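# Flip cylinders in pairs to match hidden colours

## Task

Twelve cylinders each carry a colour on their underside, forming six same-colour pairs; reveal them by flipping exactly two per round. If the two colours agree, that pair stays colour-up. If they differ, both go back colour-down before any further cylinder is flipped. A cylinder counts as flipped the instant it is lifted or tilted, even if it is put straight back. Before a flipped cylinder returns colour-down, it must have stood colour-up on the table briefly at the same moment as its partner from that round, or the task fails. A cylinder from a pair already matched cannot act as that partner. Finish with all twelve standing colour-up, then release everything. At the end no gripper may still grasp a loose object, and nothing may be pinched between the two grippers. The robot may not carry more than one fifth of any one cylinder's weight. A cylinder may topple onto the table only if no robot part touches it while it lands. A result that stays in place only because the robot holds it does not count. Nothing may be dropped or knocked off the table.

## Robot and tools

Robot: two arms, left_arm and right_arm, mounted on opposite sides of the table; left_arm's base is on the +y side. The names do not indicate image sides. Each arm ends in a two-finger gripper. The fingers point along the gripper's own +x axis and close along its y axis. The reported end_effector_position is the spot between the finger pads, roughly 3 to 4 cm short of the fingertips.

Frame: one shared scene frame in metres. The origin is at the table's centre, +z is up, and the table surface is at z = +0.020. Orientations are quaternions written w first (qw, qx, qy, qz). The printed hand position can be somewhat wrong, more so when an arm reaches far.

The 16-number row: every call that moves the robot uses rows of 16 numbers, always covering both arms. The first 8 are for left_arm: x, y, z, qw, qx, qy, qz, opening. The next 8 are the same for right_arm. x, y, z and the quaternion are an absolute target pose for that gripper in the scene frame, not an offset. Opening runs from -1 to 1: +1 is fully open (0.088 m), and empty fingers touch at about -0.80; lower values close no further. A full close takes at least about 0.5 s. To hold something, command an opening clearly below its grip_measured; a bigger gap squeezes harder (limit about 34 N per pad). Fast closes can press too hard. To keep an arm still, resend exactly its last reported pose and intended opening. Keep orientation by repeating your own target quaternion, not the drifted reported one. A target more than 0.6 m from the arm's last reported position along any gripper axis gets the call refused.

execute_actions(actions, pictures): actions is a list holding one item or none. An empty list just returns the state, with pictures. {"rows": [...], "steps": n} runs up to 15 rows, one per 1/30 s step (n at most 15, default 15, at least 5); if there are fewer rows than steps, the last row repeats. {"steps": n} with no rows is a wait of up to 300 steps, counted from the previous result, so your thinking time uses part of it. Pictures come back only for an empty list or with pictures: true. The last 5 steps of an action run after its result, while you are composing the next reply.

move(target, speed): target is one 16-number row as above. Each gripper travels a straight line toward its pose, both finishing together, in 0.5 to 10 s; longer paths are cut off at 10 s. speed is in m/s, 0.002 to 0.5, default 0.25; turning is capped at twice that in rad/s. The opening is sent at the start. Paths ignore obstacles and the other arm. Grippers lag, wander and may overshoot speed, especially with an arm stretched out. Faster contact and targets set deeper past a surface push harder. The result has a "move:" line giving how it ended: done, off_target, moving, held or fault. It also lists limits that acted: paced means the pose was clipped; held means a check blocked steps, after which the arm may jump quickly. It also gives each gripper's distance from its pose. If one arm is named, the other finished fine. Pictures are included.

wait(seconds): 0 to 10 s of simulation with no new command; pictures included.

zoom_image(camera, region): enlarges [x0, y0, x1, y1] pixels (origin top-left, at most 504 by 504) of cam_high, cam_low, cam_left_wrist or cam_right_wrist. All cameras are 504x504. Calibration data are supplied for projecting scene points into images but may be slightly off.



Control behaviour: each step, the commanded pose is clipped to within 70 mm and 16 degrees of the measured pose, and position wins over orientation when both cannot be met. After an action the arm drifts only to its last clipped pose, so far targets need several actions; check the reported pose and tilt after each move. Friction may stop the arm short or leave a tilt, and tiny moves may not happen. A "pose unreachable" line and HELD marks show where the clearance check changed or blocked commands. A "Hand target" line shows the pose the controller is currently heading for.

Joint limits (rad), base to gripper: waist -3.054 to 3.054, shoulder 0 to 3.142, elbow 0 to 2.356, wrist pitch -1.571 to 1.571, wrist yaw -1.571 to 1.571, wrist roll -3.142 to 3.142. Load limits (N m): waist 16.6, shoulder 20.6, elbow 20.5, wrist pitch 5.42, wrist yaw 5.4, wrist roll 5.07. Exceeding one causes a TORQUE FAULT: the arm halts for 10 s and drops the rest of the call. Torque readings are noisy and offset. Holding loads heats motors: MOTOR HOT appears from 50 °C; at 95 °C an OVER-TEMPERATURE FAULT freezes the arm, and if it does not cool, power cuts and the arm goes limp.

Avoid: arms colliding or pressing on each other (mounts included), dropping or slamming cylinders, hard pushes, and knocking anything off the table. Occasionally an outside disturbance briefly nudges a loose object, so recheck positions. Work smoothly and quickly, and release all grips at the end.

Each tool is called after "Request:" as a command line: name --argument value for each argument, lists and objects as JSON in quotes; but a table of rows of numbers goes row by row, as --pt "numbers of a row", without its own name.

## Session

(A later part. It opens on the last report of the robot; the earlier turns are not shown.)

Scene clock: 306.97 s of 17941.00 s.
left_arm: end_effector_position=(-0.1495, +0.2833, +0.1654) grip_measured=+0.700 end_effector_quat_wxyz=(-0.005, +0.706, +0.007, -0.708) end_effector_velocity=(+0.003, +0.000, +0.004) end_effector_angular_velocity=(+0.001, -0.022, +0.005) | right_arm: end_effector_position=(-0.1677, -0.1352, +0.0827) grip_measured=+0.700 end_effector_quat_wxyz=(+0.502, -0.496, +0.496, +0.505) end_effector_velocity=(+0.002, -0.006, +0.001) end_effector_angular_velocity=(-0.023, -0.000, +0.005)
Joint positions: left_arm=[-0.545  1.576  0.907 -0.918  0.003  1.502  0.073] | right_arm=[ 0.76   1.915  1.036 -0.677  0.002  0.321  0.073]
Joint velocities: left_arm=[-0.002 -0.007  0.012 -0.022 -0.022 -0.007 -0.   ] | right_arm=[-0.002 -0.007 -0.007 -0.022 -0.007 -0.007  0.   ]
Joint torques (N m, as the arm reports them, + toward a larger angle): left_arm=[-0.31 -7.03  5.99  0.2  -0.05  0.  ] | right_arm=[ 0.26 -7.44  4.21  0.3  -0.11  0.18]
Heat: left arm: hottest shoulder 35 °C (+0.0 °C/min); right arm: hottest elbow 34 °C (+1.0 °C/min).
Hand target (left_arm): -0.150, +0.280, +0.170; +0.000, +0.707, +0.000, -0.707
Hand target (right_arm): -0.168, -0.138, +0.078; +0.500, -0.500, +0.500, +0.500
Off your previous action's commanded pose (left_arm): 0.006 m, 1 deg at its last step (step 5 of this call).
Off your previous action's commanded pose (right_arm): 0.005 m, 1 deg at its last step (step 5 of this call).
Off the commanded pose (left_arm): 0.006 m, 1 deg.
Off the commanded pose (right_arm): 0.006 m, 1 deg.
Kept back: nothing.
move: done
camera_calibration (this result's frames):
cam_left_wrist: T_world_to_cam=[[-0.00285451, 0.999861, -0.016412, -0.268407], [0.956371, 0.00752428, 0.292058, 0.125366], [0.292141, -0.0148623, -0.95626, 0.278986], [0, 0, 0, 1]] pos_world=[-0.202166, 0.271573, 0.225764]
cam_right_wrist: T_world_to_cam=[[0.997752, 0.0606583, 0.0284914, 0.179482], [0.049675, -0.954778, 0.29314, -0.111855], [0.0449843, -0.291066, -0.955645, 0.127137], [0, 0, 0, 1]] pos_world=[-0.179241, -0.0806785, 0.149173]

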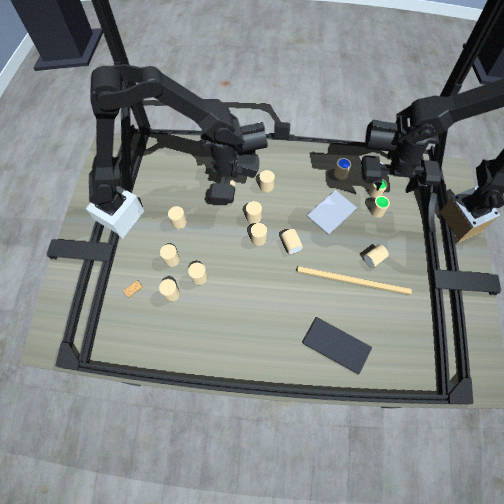

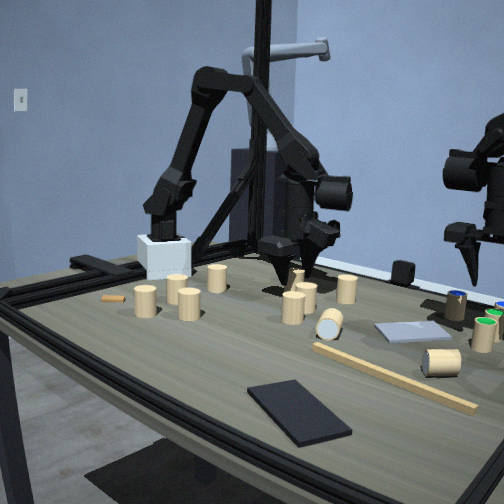

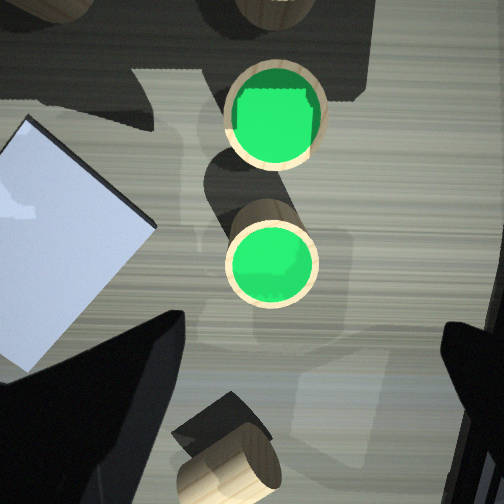

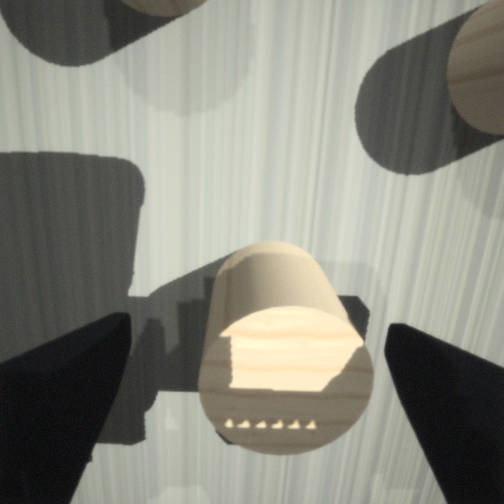

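Request:
execute_actions --actions '[{"rows":[[-0.15,0.28,0.17,0,-0.707,0,0.707,0.7,-0.164,-0.138,0.078,0.5,-0.5,0.5,0.5,0.7],[-0.15,0.28,0.17,0,-0.707,0,0.707,0.7,-0.164,-0.138,0.078,0.5,-0.5,0.5,0.5,0.7],[-0.15,0.28,0.17,0,-0.707,0,0.707,0.7,-0.164,-0.138,0.078,0.5,-0.5,0.5,0.5,-0.4]],"steps":15}]'

Request:
move --target '[-0.1,0.2,0.22,0,-0.707,0,0.707,0.7,-0.164,-0.138,0.17,0.5,-0.5,0.5,0.5,-0.4]'

Request:
move --target '[-0.003,0.09,0.31,0.5,0.5,-0.5,-0.5,0.8,0,-0.05,0.298,0.707,0,0,0.707,-0.4]' --speed 0.4

Request:
move --target '[-0.003,0.014,0.31,0.5,0.5,-0.5,-0.5,0.8,0,-0.05,0.298,0.707,0,0,0.707,-0.4]' --speed 0.15

Request:
execute_actions --actions '[{"rows":[[-0.003,0.014,0.31,0.5,0.5,-0.5,-0.5,-0.4,0,-0.05,0.298,0.707,0,0,0.707,-0.4]],"steps":15}]'

Request:
execute_actions --actions '[{"rows":[[-0.003,0.014,0.31,0.5,0.5,-0.5,-0.5,-0.4,0,-0.05,0.298,0.707,0,0,0.707,0.8]],"steps":10}]'

Request:
move --target '[-0.003,0.06,0.31,0.5,0.5,-0.5,-0.5,-0.4,0,-0.11,0.3,0.707,0,0,0.707,0.8]'

Request:
move --target '[0.2,0.33,0.16,0,-0.707,0,0.707,-0.4,0.03,-0.2,0.2,0.5,-0.5,0.5,0.5,0.7]' --speed 0.4

Scene clock: 309.10 s of 17941.00 s.
left_arm: end_effector_position=(-0.1495, +0.2834, +0.1657) grip_measured=+0.700 end_effector_quat_wxyz=(-0.005, +0.706, +0.007, -0.708) end_effector_velocity=(-0.000, +0.005, +0.000) end_effector_angular_velocity=(+0.021, -0.009, -0.000) | right_arm: end_effector_position=(-0.1659, -0.1345, +0.0824) grip_measured=+0.023 end_effector_quat_wxyz=(+0.504, -0.495, +0.498, +0.504) end_effector_velocity=(-0.002, -0.003, +0.000) end_effector_angular_velocity=(-0.014, +0.019, -0.009)
Joint positions: left_arm=[-0.545  1.576  0.908 -0.92   0.003  1.502  0.073] | right_arm=[ 0.754  1.916  1.034 -0.674  0.001  0.32   0.04 ]
Joint velocities: left_arm=[-0.007 -0.002 -0.002 -0.022 -0.007 -0.007 -0.   ] | right_arm=[-0.002 -0.002 -0.002 -0.007 -0.022  0.007 -0.   ]
Joint torques (N m, as the arm reports them, + toward a larger angle): left_arm=[-0.14 -7.1   5.94  0.2  -0.07  0.03] | right_arm=[-0.32 -7.95  3.61  0.26 -0.09 -0.21]
Heat: left arm: hottest shoulder 35 °C (+0.0 °C/min); right arm: hottest elbow 34 °C (+1.0 °C/min).
Steps of this call (steps 1 to 54: nothing new was sent; steps 55 to 64: the first 10 steps of this action). Readings (end_effector_position):
55: left_arm (-0.1495, +0.2834, +0.1657) | right_arm (-0.1676, -0.1352, +0.0826)
56: left_arm (-0.1495, +0.2834, +0.1657) | right_arm (-0.1675, -0.1350, +0.0826)
58: left_arm (-0.1495, +0.2834, +0.1657) | right_arm (-0.1668, -0.1347, +0.0826)
62: left_arm (-0.1495, +0.2834, +0.1657) | right_arm (-0.1659, -0.1346, +0.0824)
64: the state above

Scene clock: 310.30 s of 17941.00 s.
left_arm: end_effector_position=(-0.1012, +0.2026, +0.2208) grip_measured=+0.700 end_effector_quat_wxyz=(+0.003, +0.707, -0.002, -0.707) end_effector_velocity=(+0.003, +0.001, +0.003) end_effector_angular_velocity=(+0.023, -0.005, +0.015) | right_arm: end_effector_position=(-0.1642, -0.1396, +0.1642) grip_measured=+0.023 end_effector_quat_wxyz=(+0.499, -0.504, +0.503, +0.494) end_effector_velocity=(+0.002, -0.002, +0.005) end_effector_angular_velocity=(-0.019, +0.002, -0.000)
Joint positions: left_arm=[-0.383  1.796  1.385 -1.153  0.     1.667  0.073] | right_arm=[ 0.754  1.774  1.214 -1.027  0.001  0.32   0.04 ]
Joint velocities: left_arm=[ 0.007  0.012  0.027 -0.037 -0.007 -0.007 -0.   ] | right_arm=[-0.007 -0.002  0.017 -0.037 -0.007 -0.007 -0.   ]
Joint torques (N m, as the arm reports them, + toward a larger angle): left_arm=[ 0.11 -6.78  6.2   0.14 -0.06  0.12] | right_arm=[-0.31 -9.93  6.97 -0.11 -0.08 -0.21]
Heat: left arm: hottest shoulder 35 °C (+0.0 °C/min); right arm: hottest elbow 34 °C (+1.0 °C/min).
Hand target (left_arm): -0.100, +0.200, +0.220; +0.000, +0.708, -0.000, -0.707
Hand target (right_arm): -0.164, -0.137, +0.170; +0.500, -0.500, +0.500, +0.500
Off your previous action's commanded pose (left_arm): 0.005 m, 1 deg at its last step (step 5 of this call).
Off your previous action's commanded pose (right_arm): 0.006 m, 1 deg at its last step (step 5 of this call).
Off the commanded pose (left_arm): 0.003 m, 0 deg.
Off the commanded pose (right_arm): 0.006 m, 1 deg.
Kept back: nothing.
move: done
camera_calibration (this result's frames):
cam_left_wrist: T_world_to_cam=[[-0.000101092, 0.999206, -0.0398447, -0.181074], [0.955753, 0.0118176, 0.293932, 0.0622547], [0.29417, -0.038052, -0.954995, 0.32127], [0, 0, 0, 1]] pos_world=[-0.154026, 0.192419, 0.281298]
cam_right_wrist: T_world_to_cam=[[0.9978, 0.0562385, 0.0350954, 0.172312], [0.0420524, -0.946244, 0.320708, -0.144765], [0.051245, -0.318527, -0.946528, 0.199272], [0, 0, 0, 1]] pos_world=[-0.176057, -0.0832, 0.228997]

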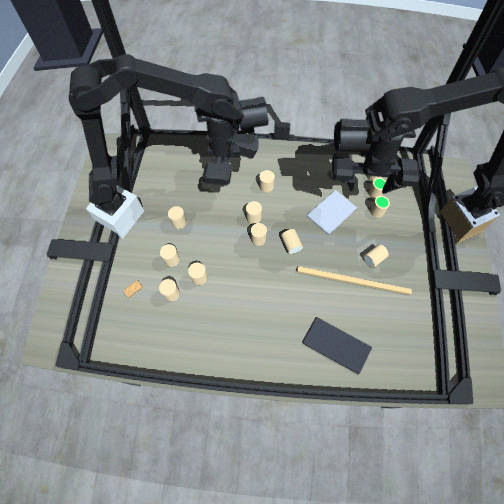

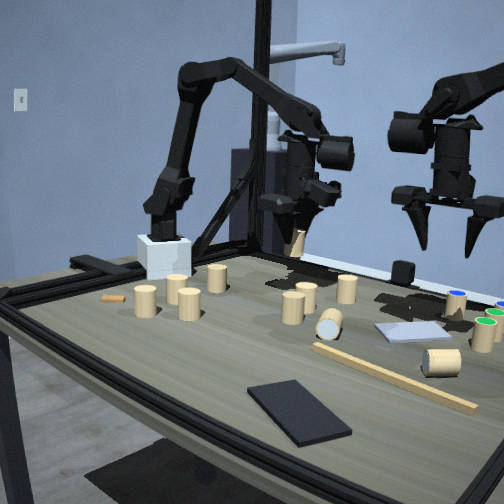

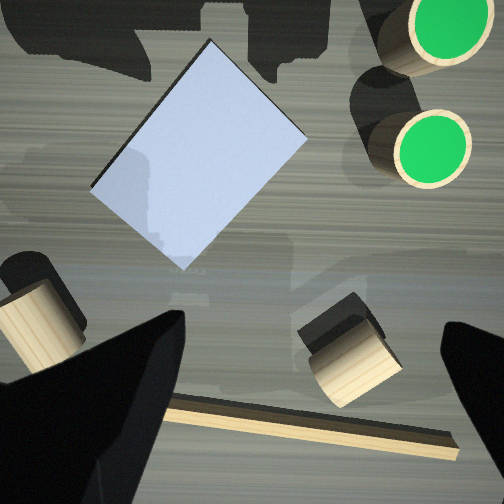

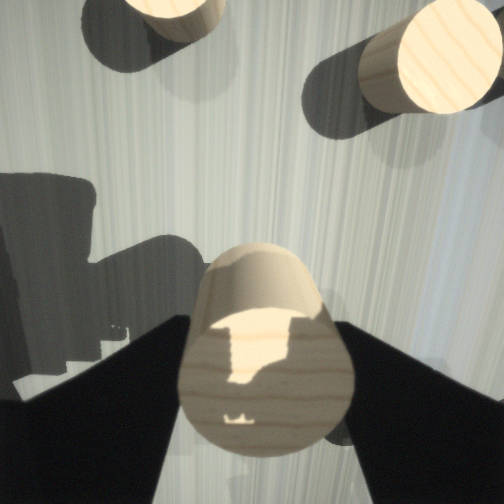

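Scene clock: 312.93 s of 17941.00 s.
left_arm: end_effector_position=(-0.0033, +0.0907, +0.3219) grip_measured=+0.800 end_effector_quat_wxyz=(+0.497, +0.499, -0.512, -0.492) end_effector_velocity=(-0.002, -0.001, -0.005) end_effector_angular_velocity=(+0.007, +0.010, -0.010) | right_arm: end_effector_position=(-0.0013, -0.0481, +0.3020) grip_measured=+0.023 end_effector_quat_wxyz=(+0.711, -0.000, -0.006, +0.703) end_effector_velocity=(-0.000, -0.001, -0.001) end_effector_angular_velocity=(+0.007, -0.024, +0.005)
Joint positions: left_arm=[-0.054  1.726  0.759  0.987  0.434  1.584  0.078] | right_arm=[ 0.167  1.437  0.487  0.959 -0.259 -0.006  0.04 ]
Joint velocities: left_arm=[-0.002  0.012 -0.002  0.007  0.007 -0.007 -0.   ] | right_arm=[-0.002  0.007 -0.007  0.022 -0.007 -0.022 -0.   ]
Joint torques (N m, as the arm reports them, + toward a larger angle): left_arm=[ 0.08 -6.3   4.47  1.7   0.12 -0.15] | right_arm=[-0.29 -5.18  5.05  1.64 -0.12  0.2 ]
Heat: left arm: hottest shoulder 35 °C (+0.0 °C/min); right arm: hottest elbow 34 °C (+1.0 °C/min).
Hand target (left_arm): -0.003, +0.092, +0.312; +0.495, +0.500, -0.504, -0.500
Hand target (right_arm): -0.001, -0.049, +0.297; +0.711, -0.001, +0.000, +0.703
Off the commanded pose (left_arm): 0.012 m, 2 deg.
Off the commanded pose (right_arm): 0.005 m, 1 deg.
Kept back: nothing.
move: off_target (left_arm)
camera_calibration (this result's frames):
cam_left_wrist: T_world_to_cam=[[0.0217583, -0.0519667, -0.998412, 0.338779], [0.958271, 0.285798, 0.00600791, 0.00810859], [0.285032, -0.95688, 0.0560166, 0.142646], [0, 0, 0, 1]] pos_world=[-0.0558002, 0.151783, 0.330201]
cam_right_wrist: T_world_to_cam=[[0.996916, -0.0411636, 0.0668182, -0.014547], [0.0514899, -0.299475, -0.952714, 0.306521], [0.0592275, 0.953216, -0.296432, 0.215337], [0, 0, 0, 1]] pos_world=[-0.0140344, -0.114066, 0.356831]

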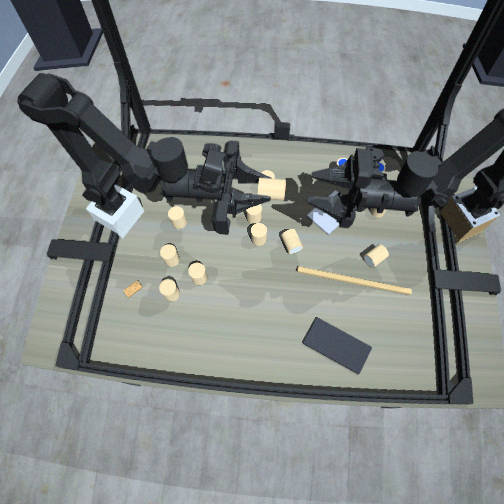

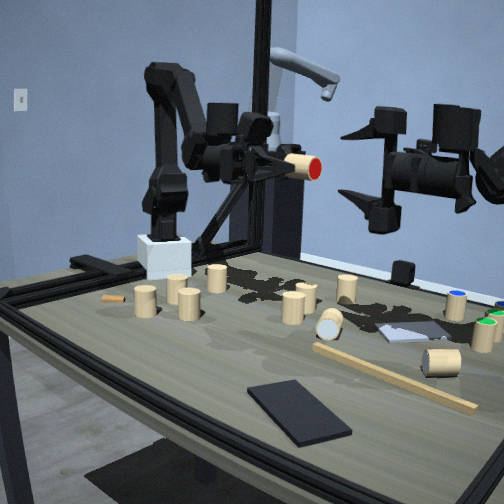

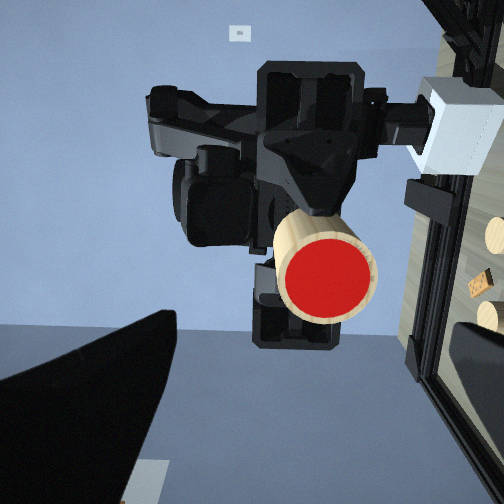

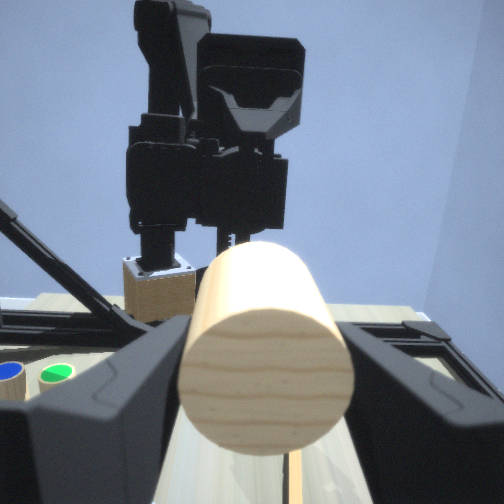

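Scene clock: 314.00 s of 17941.00 s.
left_arm: end_effector_position=(-0.0033, +0.0178, +0.3138) grip_measured=+0.800 end_effector_quat_wxyz=(+0.501, +0.499, -0.503, -0.497) end_effector_velocity=(+0.000, -0.002, -0.007) end_effector_angular_velocity=(+0.016, -0.002, +0.005) | right_arm: end_effector_position=(-0.0004, -0.0488, +0.3021) grip_measured=+0.023 end_effector_quat_wxyz=(+0.707, +0.000, -0.006, +0.707) end_effector_velocity=(+0.002, -0.001, -0.002) end_effector_angular_velocity=(-0.007, +0.009, +0.000)
Joint positions: left_arm=[-0.135  1.956  1.043  0.92   0.344  1.573  0.078] | right_arm=[ 0.156  1.437  0.487  0.959 -0.281 -0.005  0.04 ]
Joint velocities: left_arm=[-0.002  0.012  0.002 -0.007 -0.007  0.007 -0.   ] | right_arm=[-0.007 -0.002 -0.002 -0.007 -0.007  0.007 -0.   ]
Joint torques (N m, as the arm reports them, + toward a larger angle): left_arm=[-0.33 -8.1   6.74  1.48 -0.19 -0.21] | right_arm=[-0.31 -5.81  5.05  1.53 -0.13  0.19]
Heat: left arm: hottest shoulder 35 °C (+0.0 °C/min); right arm: hottest elbow 34 °C (+1.0 °C/min).
Hand target (left_arm): -0.003, +0.014, +0.310; +0.500, +0.500, -0.500, -0.500
Hand target (right_arm): -0.000, -0.050, +0.298; +0.707, +0.000, -0.000, +0.707
Off the commanded pose (left_arm): 0.005 m, 1 deg.
Off the commanded pose (right_arm): 0.004 m, 1 deg.
Kept back: nothing.
move: done
camera_calibration (this result's frames):
cam_left_wrist: T_world_to_cam=[[0.00520055, -0.0406421, -0.99916, 0.326848], [0.955875, 0.293691, -0.00697101, 0.0328679], [0.293728, -0.955036, 0.0403761, 0.078206], [0, 0, 0, 1]] pos_world=[-0.0560887, 0.0783204, 0.323645]
cam_right_wrist: T_world_to_cam=[[0.997367, -0.0301446, 0.0659559, -0.0146223], [0.0539878, -0.298586, -0.952854, 0.306425], [0.0484169, 0.953906, -0.296173, 0.215926], [0, 0, 0, 1]] pos_world=[-0.0124139, -0.11492, 0.356894]

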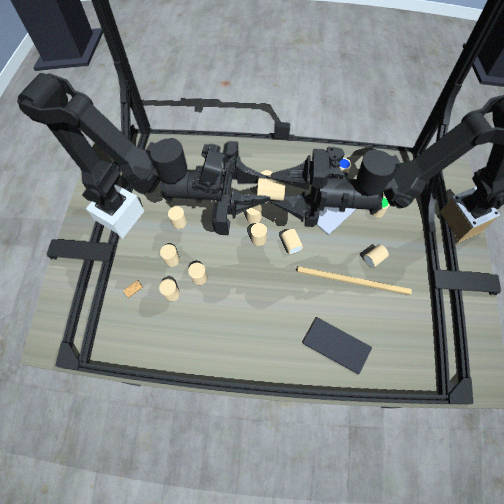

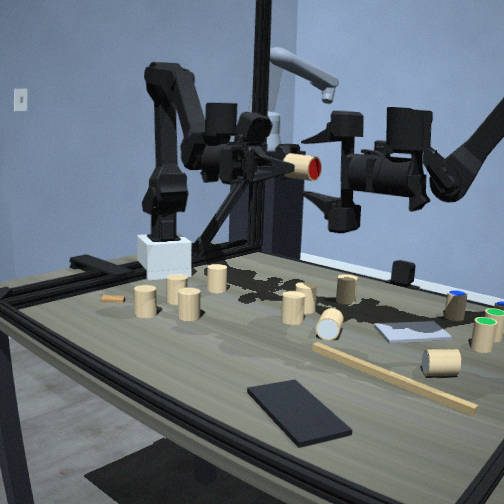

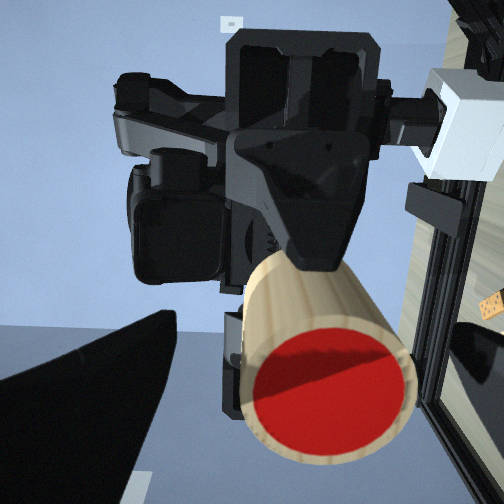

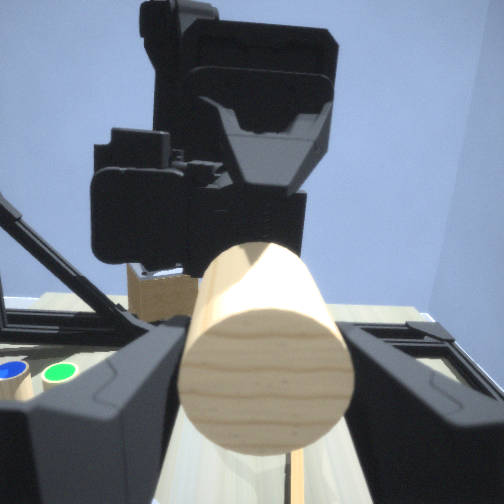

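Scene clock: 314.33 s of 17941.00 s.
left_arm: end_effector_position=(-0.0031, +0.0174, +0.3138) grip_measured=+0.022 end_effector_quat_wxyz=(+0.501, +0.499, -0.503, -0.497) end_effector_velocity=(-0.003, +0.000, -0.001) end_effector_angular_velocity=(+0.007, +0.010, -0.010) | right_arm: end_effector_position=(-0.0005, -0.0488, +0.3021) grip_measured=+0.023 end_effector_quat_wxyz=(+0.707, +0.001, -0.006, +0.707) end_effector_velocity=(-0.000, -0.000, -0.003) end_effector_angular_velocity=(-0.012, +0.011, +0.005)
Joint positions: left_arm=[-0.135  1.956  1.046  0.917  0.344  1.573  0.04 ] | right_arm=[ 0.156  1.437  0.487  0.96  -0.281 -0.004  0.04 ]
Joint velocities: left_arm=[-0.002 -0.002 -0.002 -0.007  0.007 -0.007 -0.   ] | right_arm=[-0.002  0.002 -0.002 -0.007 -0.007  0.007 -0.   ]
Joint torques (N m, as the arm reports them, + toward a larger angle): left_arm=[-0.34 -8.35  6.9   1.56 -0.08 -0.15] | right_arm=[-0.3  -5.8   5.05  1.46 -0.12  0.16]
Heat: left arm: hottest shoulder 35 °C (+0.0 °C/min); right arm: hottest elbow 34 °C (+1.0 °C/min).
Steps of this call (steps 1 to 10: the first 10 steps of this action). Readings (end_effector_position):
1: left_arm (-0.0032, +0.0177, +0.3137) | right_arm (-0.0004, -0.0488, +0.3021)
2: left_arm (-0.0032, +0.0176, +0.3137) | right_arm (-0.0004, -0.0488, +0.3021)
4: left_arm (-0.0032, +0.0176, +0.3136) | right_arm (-0.0004, -0.0488, +0.3021)
8: left_arm (-0.0031, +0.0174, +0.3136) | right_arm (-0.0005, -0.0488, +0.3021)
10: the state above

Scene clock: 314.67 s of 17941.00 s.
left_arm: end_effector_position=(-0.0031, +0.0173, +0.3132) grip_measured=+0.022 end_effector_quat_wxyz=(+0.500, +0.500, -0.502, -0.498) end_effector_velocity=(+0.005, -0.001, -0.017) end_effector_angular_velocity=(+0.044, +0.023, +0.024) | right_arm: end_effector_position=(-0.0004, -0.0489, +0.3021) grip_measured=+0.189 end_effector_quat_wxyz=(+0.707, +0.001, -0.006, +0.707) end_effector_velocity=(+0.002, -0.001, -0.003) end_effector_angular_velocity=(-0.016, -0.017, -0.010)
Joint positions: left_arm=[-0.135  1.957  1.046  0.916  0.344  1.573  0.04 ] | right_arm=[ 0.156  1.437  0.487  0.96  -0.281 -0.004  0.048]
Joint velocities: left_arm=[ 0.002  0.022 -0.002 -0.022 -0.022 -0.007 -0.   ] | right_arm=[-0.002 -0.007 -0.002 -0.022  0.007 -0.022  0.162]
Joint torques (N m, as the arm reports them, + toward a larger angle): left_arm=[-0.16 -8.19  6.83  1.65 -0.08 -0.09] | right_arm=[-0.31 -5.78  5.1   1.47 -0.11  0.14]
Heat: left arm: hottest shoulder 35 °C (+0.0 °C/min); right arm: hottest elbow 34 °C (+1.0 °C/min).
Off your previous action's commanded pose (left_arm): 0.005 m, 0 deg at its last step (step 5 of this call).
Off your previous action's commanded pose (right_arm): 0.004 m, 1 deg at its last step (step 5 of this call).
Steps of this call (steps 1 to 5: the last 5 steps of your previous action; steps 6 to 10: the first 5 steps of this action). Readings (end_effector_position):
6: left_arm (-0.0031, +0.0174, +0.3138) | right_arm (-0.0005, -0.0488, +0.3021)
7: left_arm (-0.0031, +0.0174, +0.3138) | right_arm (-0.0003, -0.0489, +0.3021)
9: left_arm (-0.0031, +0.0174, +0.3135) | right_arm (-0.0004, -0.0489, +0.3021)
10: the state above

Scene clock: 316.20 s of 17941.00 s.
left_arm: end_effector_position=(-0.0027, +0.0565, +0.3069) grip_measured=+0.020 end_effector_quat_wxyz=(+0.499, +0.501, -0.498, -0.502) end_effector_velocity=(-0.003, +0.002, -0.002) end_effector_angular_velocity=(+0.002, +0.008, -0.010) | right_arm: end_effector_position=(+0.0003, -0.1072, +0.3034) grip_measured=+0.800 end_effector_quat_wxyz=(+0.707, +0.000, -0.005, +0.707) end_effector_velocity=(-0.002, -0.004, +0.000) end_effector_angular_velocity=(+0.002, -0.008, +0.015)
Joint positions: left_arm=[-0.096  1.854  0.877  0.97   0.383  1.573  0.04 ] | right_arm=[ 0.067  1.153  0.312  0.85  -0.37  -0.004  0.078]
Joint velocities: left_arm=[-0.002 -0.002 -0.012  0.007  0.007 -0.007  0.   ] | right_arm=[-0.007 -0.022 -0.012 -0.007 -0.022 -0.007 -0.   ]
Joint torques (N m, as the arm reports them, + toward a larger angle): left_arm=[  0.05 -11.06   4.18   1.95   0.12  -0.1 ] | right_arm=[-0.34 -4.97  5.07  1.14 -0.11  0.18]
Heat: left arm: hottest shoulder 35 °C (+0.0 °C/min); right arm: hottest elbow 33 °C (+0.0 °C/min).
Hand target (left_arm): -0.003, +0.060, +0.310; +0.500, +0.500, -0.500, -0.500
Hand target (right_arm): -0.000, -0.110, +0.300; +0.707, +0.000, +0.000, +0.707
Off your previous action's commanded pose (left_arm): 0.004 m, 0 deg at its last step (step 5 of this call).
Off your previous action's commanded pose (right_arm): 0.004 m, 1 deg at its last step (step 5 of this call).
Off the commanded pose (left_arm): 0.005 m, 0 deg.
Off the commanded pose (right_arm): 0.004 m, 1 deg.
Kept back: nothing.
move: done
camera_calibration (this result's frames):
cam_left_wrist: T_world_to_cam=[[-0.000593092, -0.0263877, -0.999652, 0.320818], [0.955831, 0.293799, -0.00832247, 0.0213595], [0.293916, -0.955503, 0.0250479, 0.119984], [0, 0, 0, 1]] pos_world=[-0.0554911, 0.116836, 0.317878]
cam_right_wrist: T_world_to_cam=[[0.99741, -0.0300746, 0.0653408, -0.0169592], [0.0533741, -0.299513, -0.952598, 0.289972], [0.0482194, 0.953618, -0.297132, 0.27224], [0, 0, 0, 1]] pos_world=[-0.0116889, -0.173273, 0.358226]

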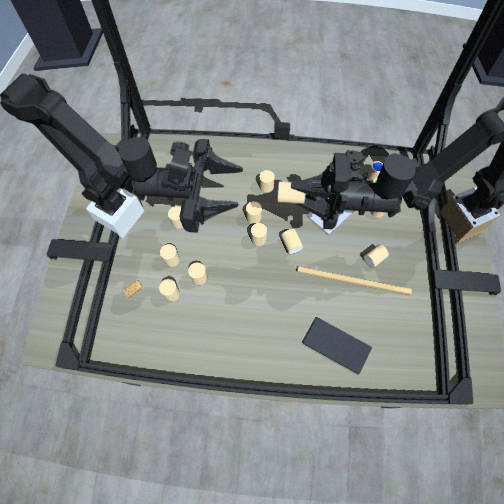

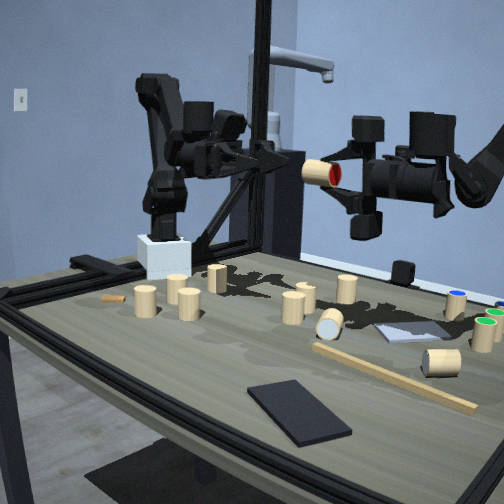

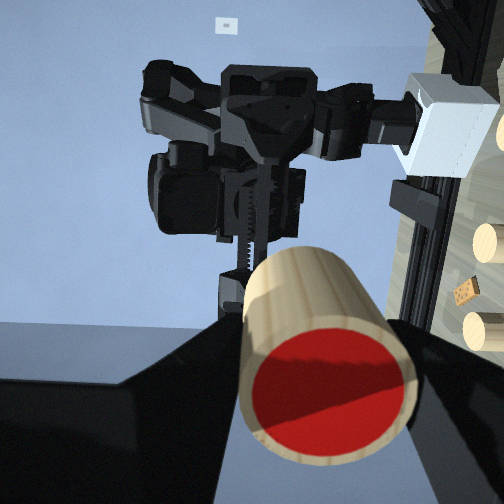

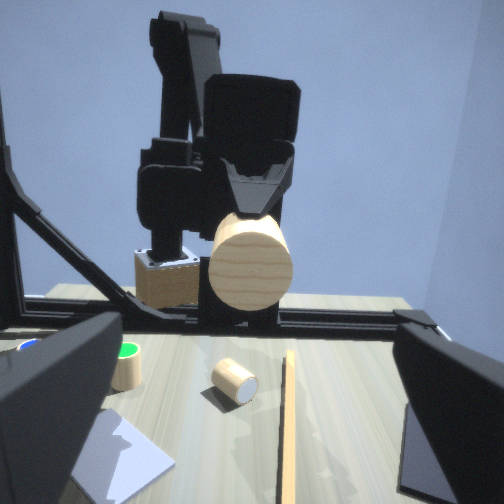

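Scene clock: 318.73 s of 17941.00 s.
left_arm: end_effector_position=(+0.2003, +0.3283, +0.1609) grip_measured=+0.018 end_effector_quat_wxyz=(+0.007, +0.709, +0.000, -0.705) end_effector_velocity=(-0.002, -0.001, +0.000) end_effector_angular_velocity=(+0.003, +0.018, -0.010) | right_arm: end_effector_position=(+0.0293, -0.2026, +0.2012) grip_measured=+0.700 end_effector_quat_wxyz=(+0.497, -0.499, +0.498, +0.506) end_effector_velocity=(-0.000, -0.005, -0.002) end_effector_angular_velocity=(-0.032, +0.006, +0.005)
Joint positions: left_arm=[ 0.55   2.072  1.522 -1.01   0.006  2.589  0.04 ] | right_arm=[ 0.033  1.504  1.076 -1.141 -0.009 -0.413  0.073]
Joint velocities: left_arm=[-0.002  0.007  0.012 -0.022  0.007  0.007 -0.   ] | right_arm=[-0.002  0.012  0.002 -0.022  0.007 -0.007  0.   ]
Joint torques (N m, as the arm reports them, + toward a larger angle): left_arm=[ 0.41 -8.87  6.37  0.16 -0.07  0.15] | right_arm=[ 0.32 -5.33  7.12 -0.08  0.    0.07]
Heat: left arm: hottest shoulder 36 °C (+1.0 °C/min); right arm: hottest elbow 34 °C (+1.0 °C/min).
Hand target (left_arm): +0.203, +0.329, +0.158; +0.004, +0.708, +0.002, -0.706
Hand target (right_arm): +0.030, -0.201, +0.201; +0.496, -0.501, +0.499, +0.504
Off the commanded pose (left_arm): 0.002 m, 1 deg.
Off the commanded pose (right_arm): 0.003 m, 1 deg.
Kept back: nothing.
move: done
camera_calibration (this result's frames):
cam_left_wrist: T_world_to_cam=[[-0.00976518, 0.999004, -0.0435436, -0.306499], [0.953912, 0.0223679, 0.299252, -0.213747], [0.299928, -0.0386145, -0.95318, 0.178864], [0, 0, 0, 1]] pos_world=[0.147257, 0.317882, 0.221108]
cam_right_wrist: T_world_to_cam=[[0.997377, 0.0685728, 0.0231775, -0.0136225], [0.0584263, -0.951689, 0.301453, -0.222043], [0.0427293, -0.299308, -0.953199, 0.209827], [0, 0, 0, 1]] pos_world=[0.0175941, -0.147579, 0.267259]

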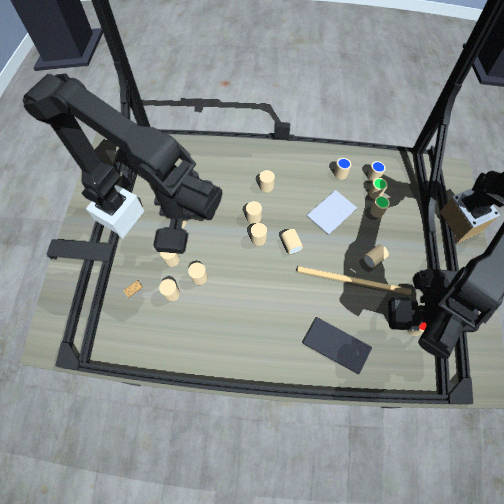

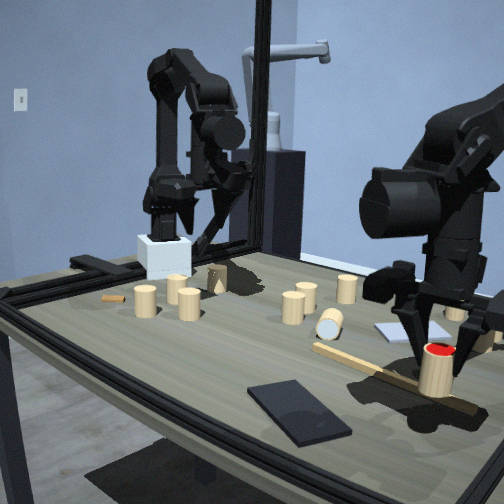

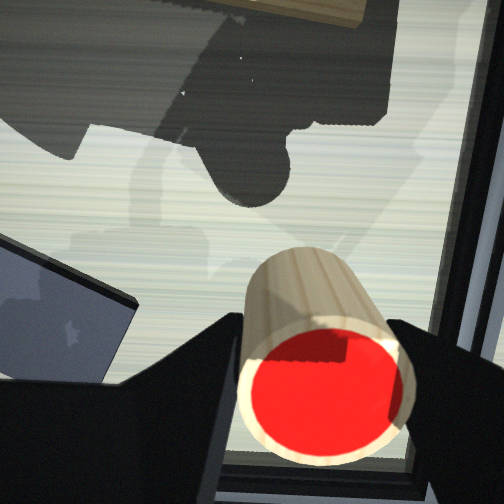

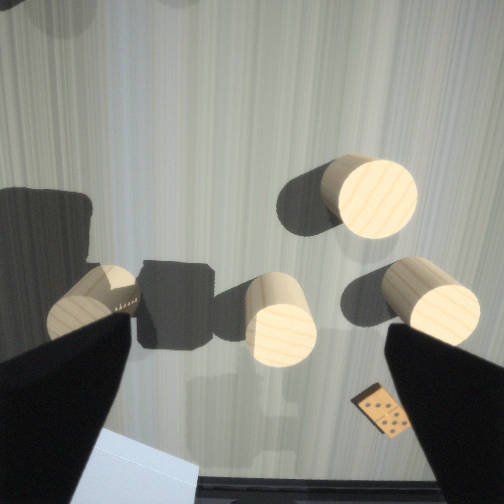

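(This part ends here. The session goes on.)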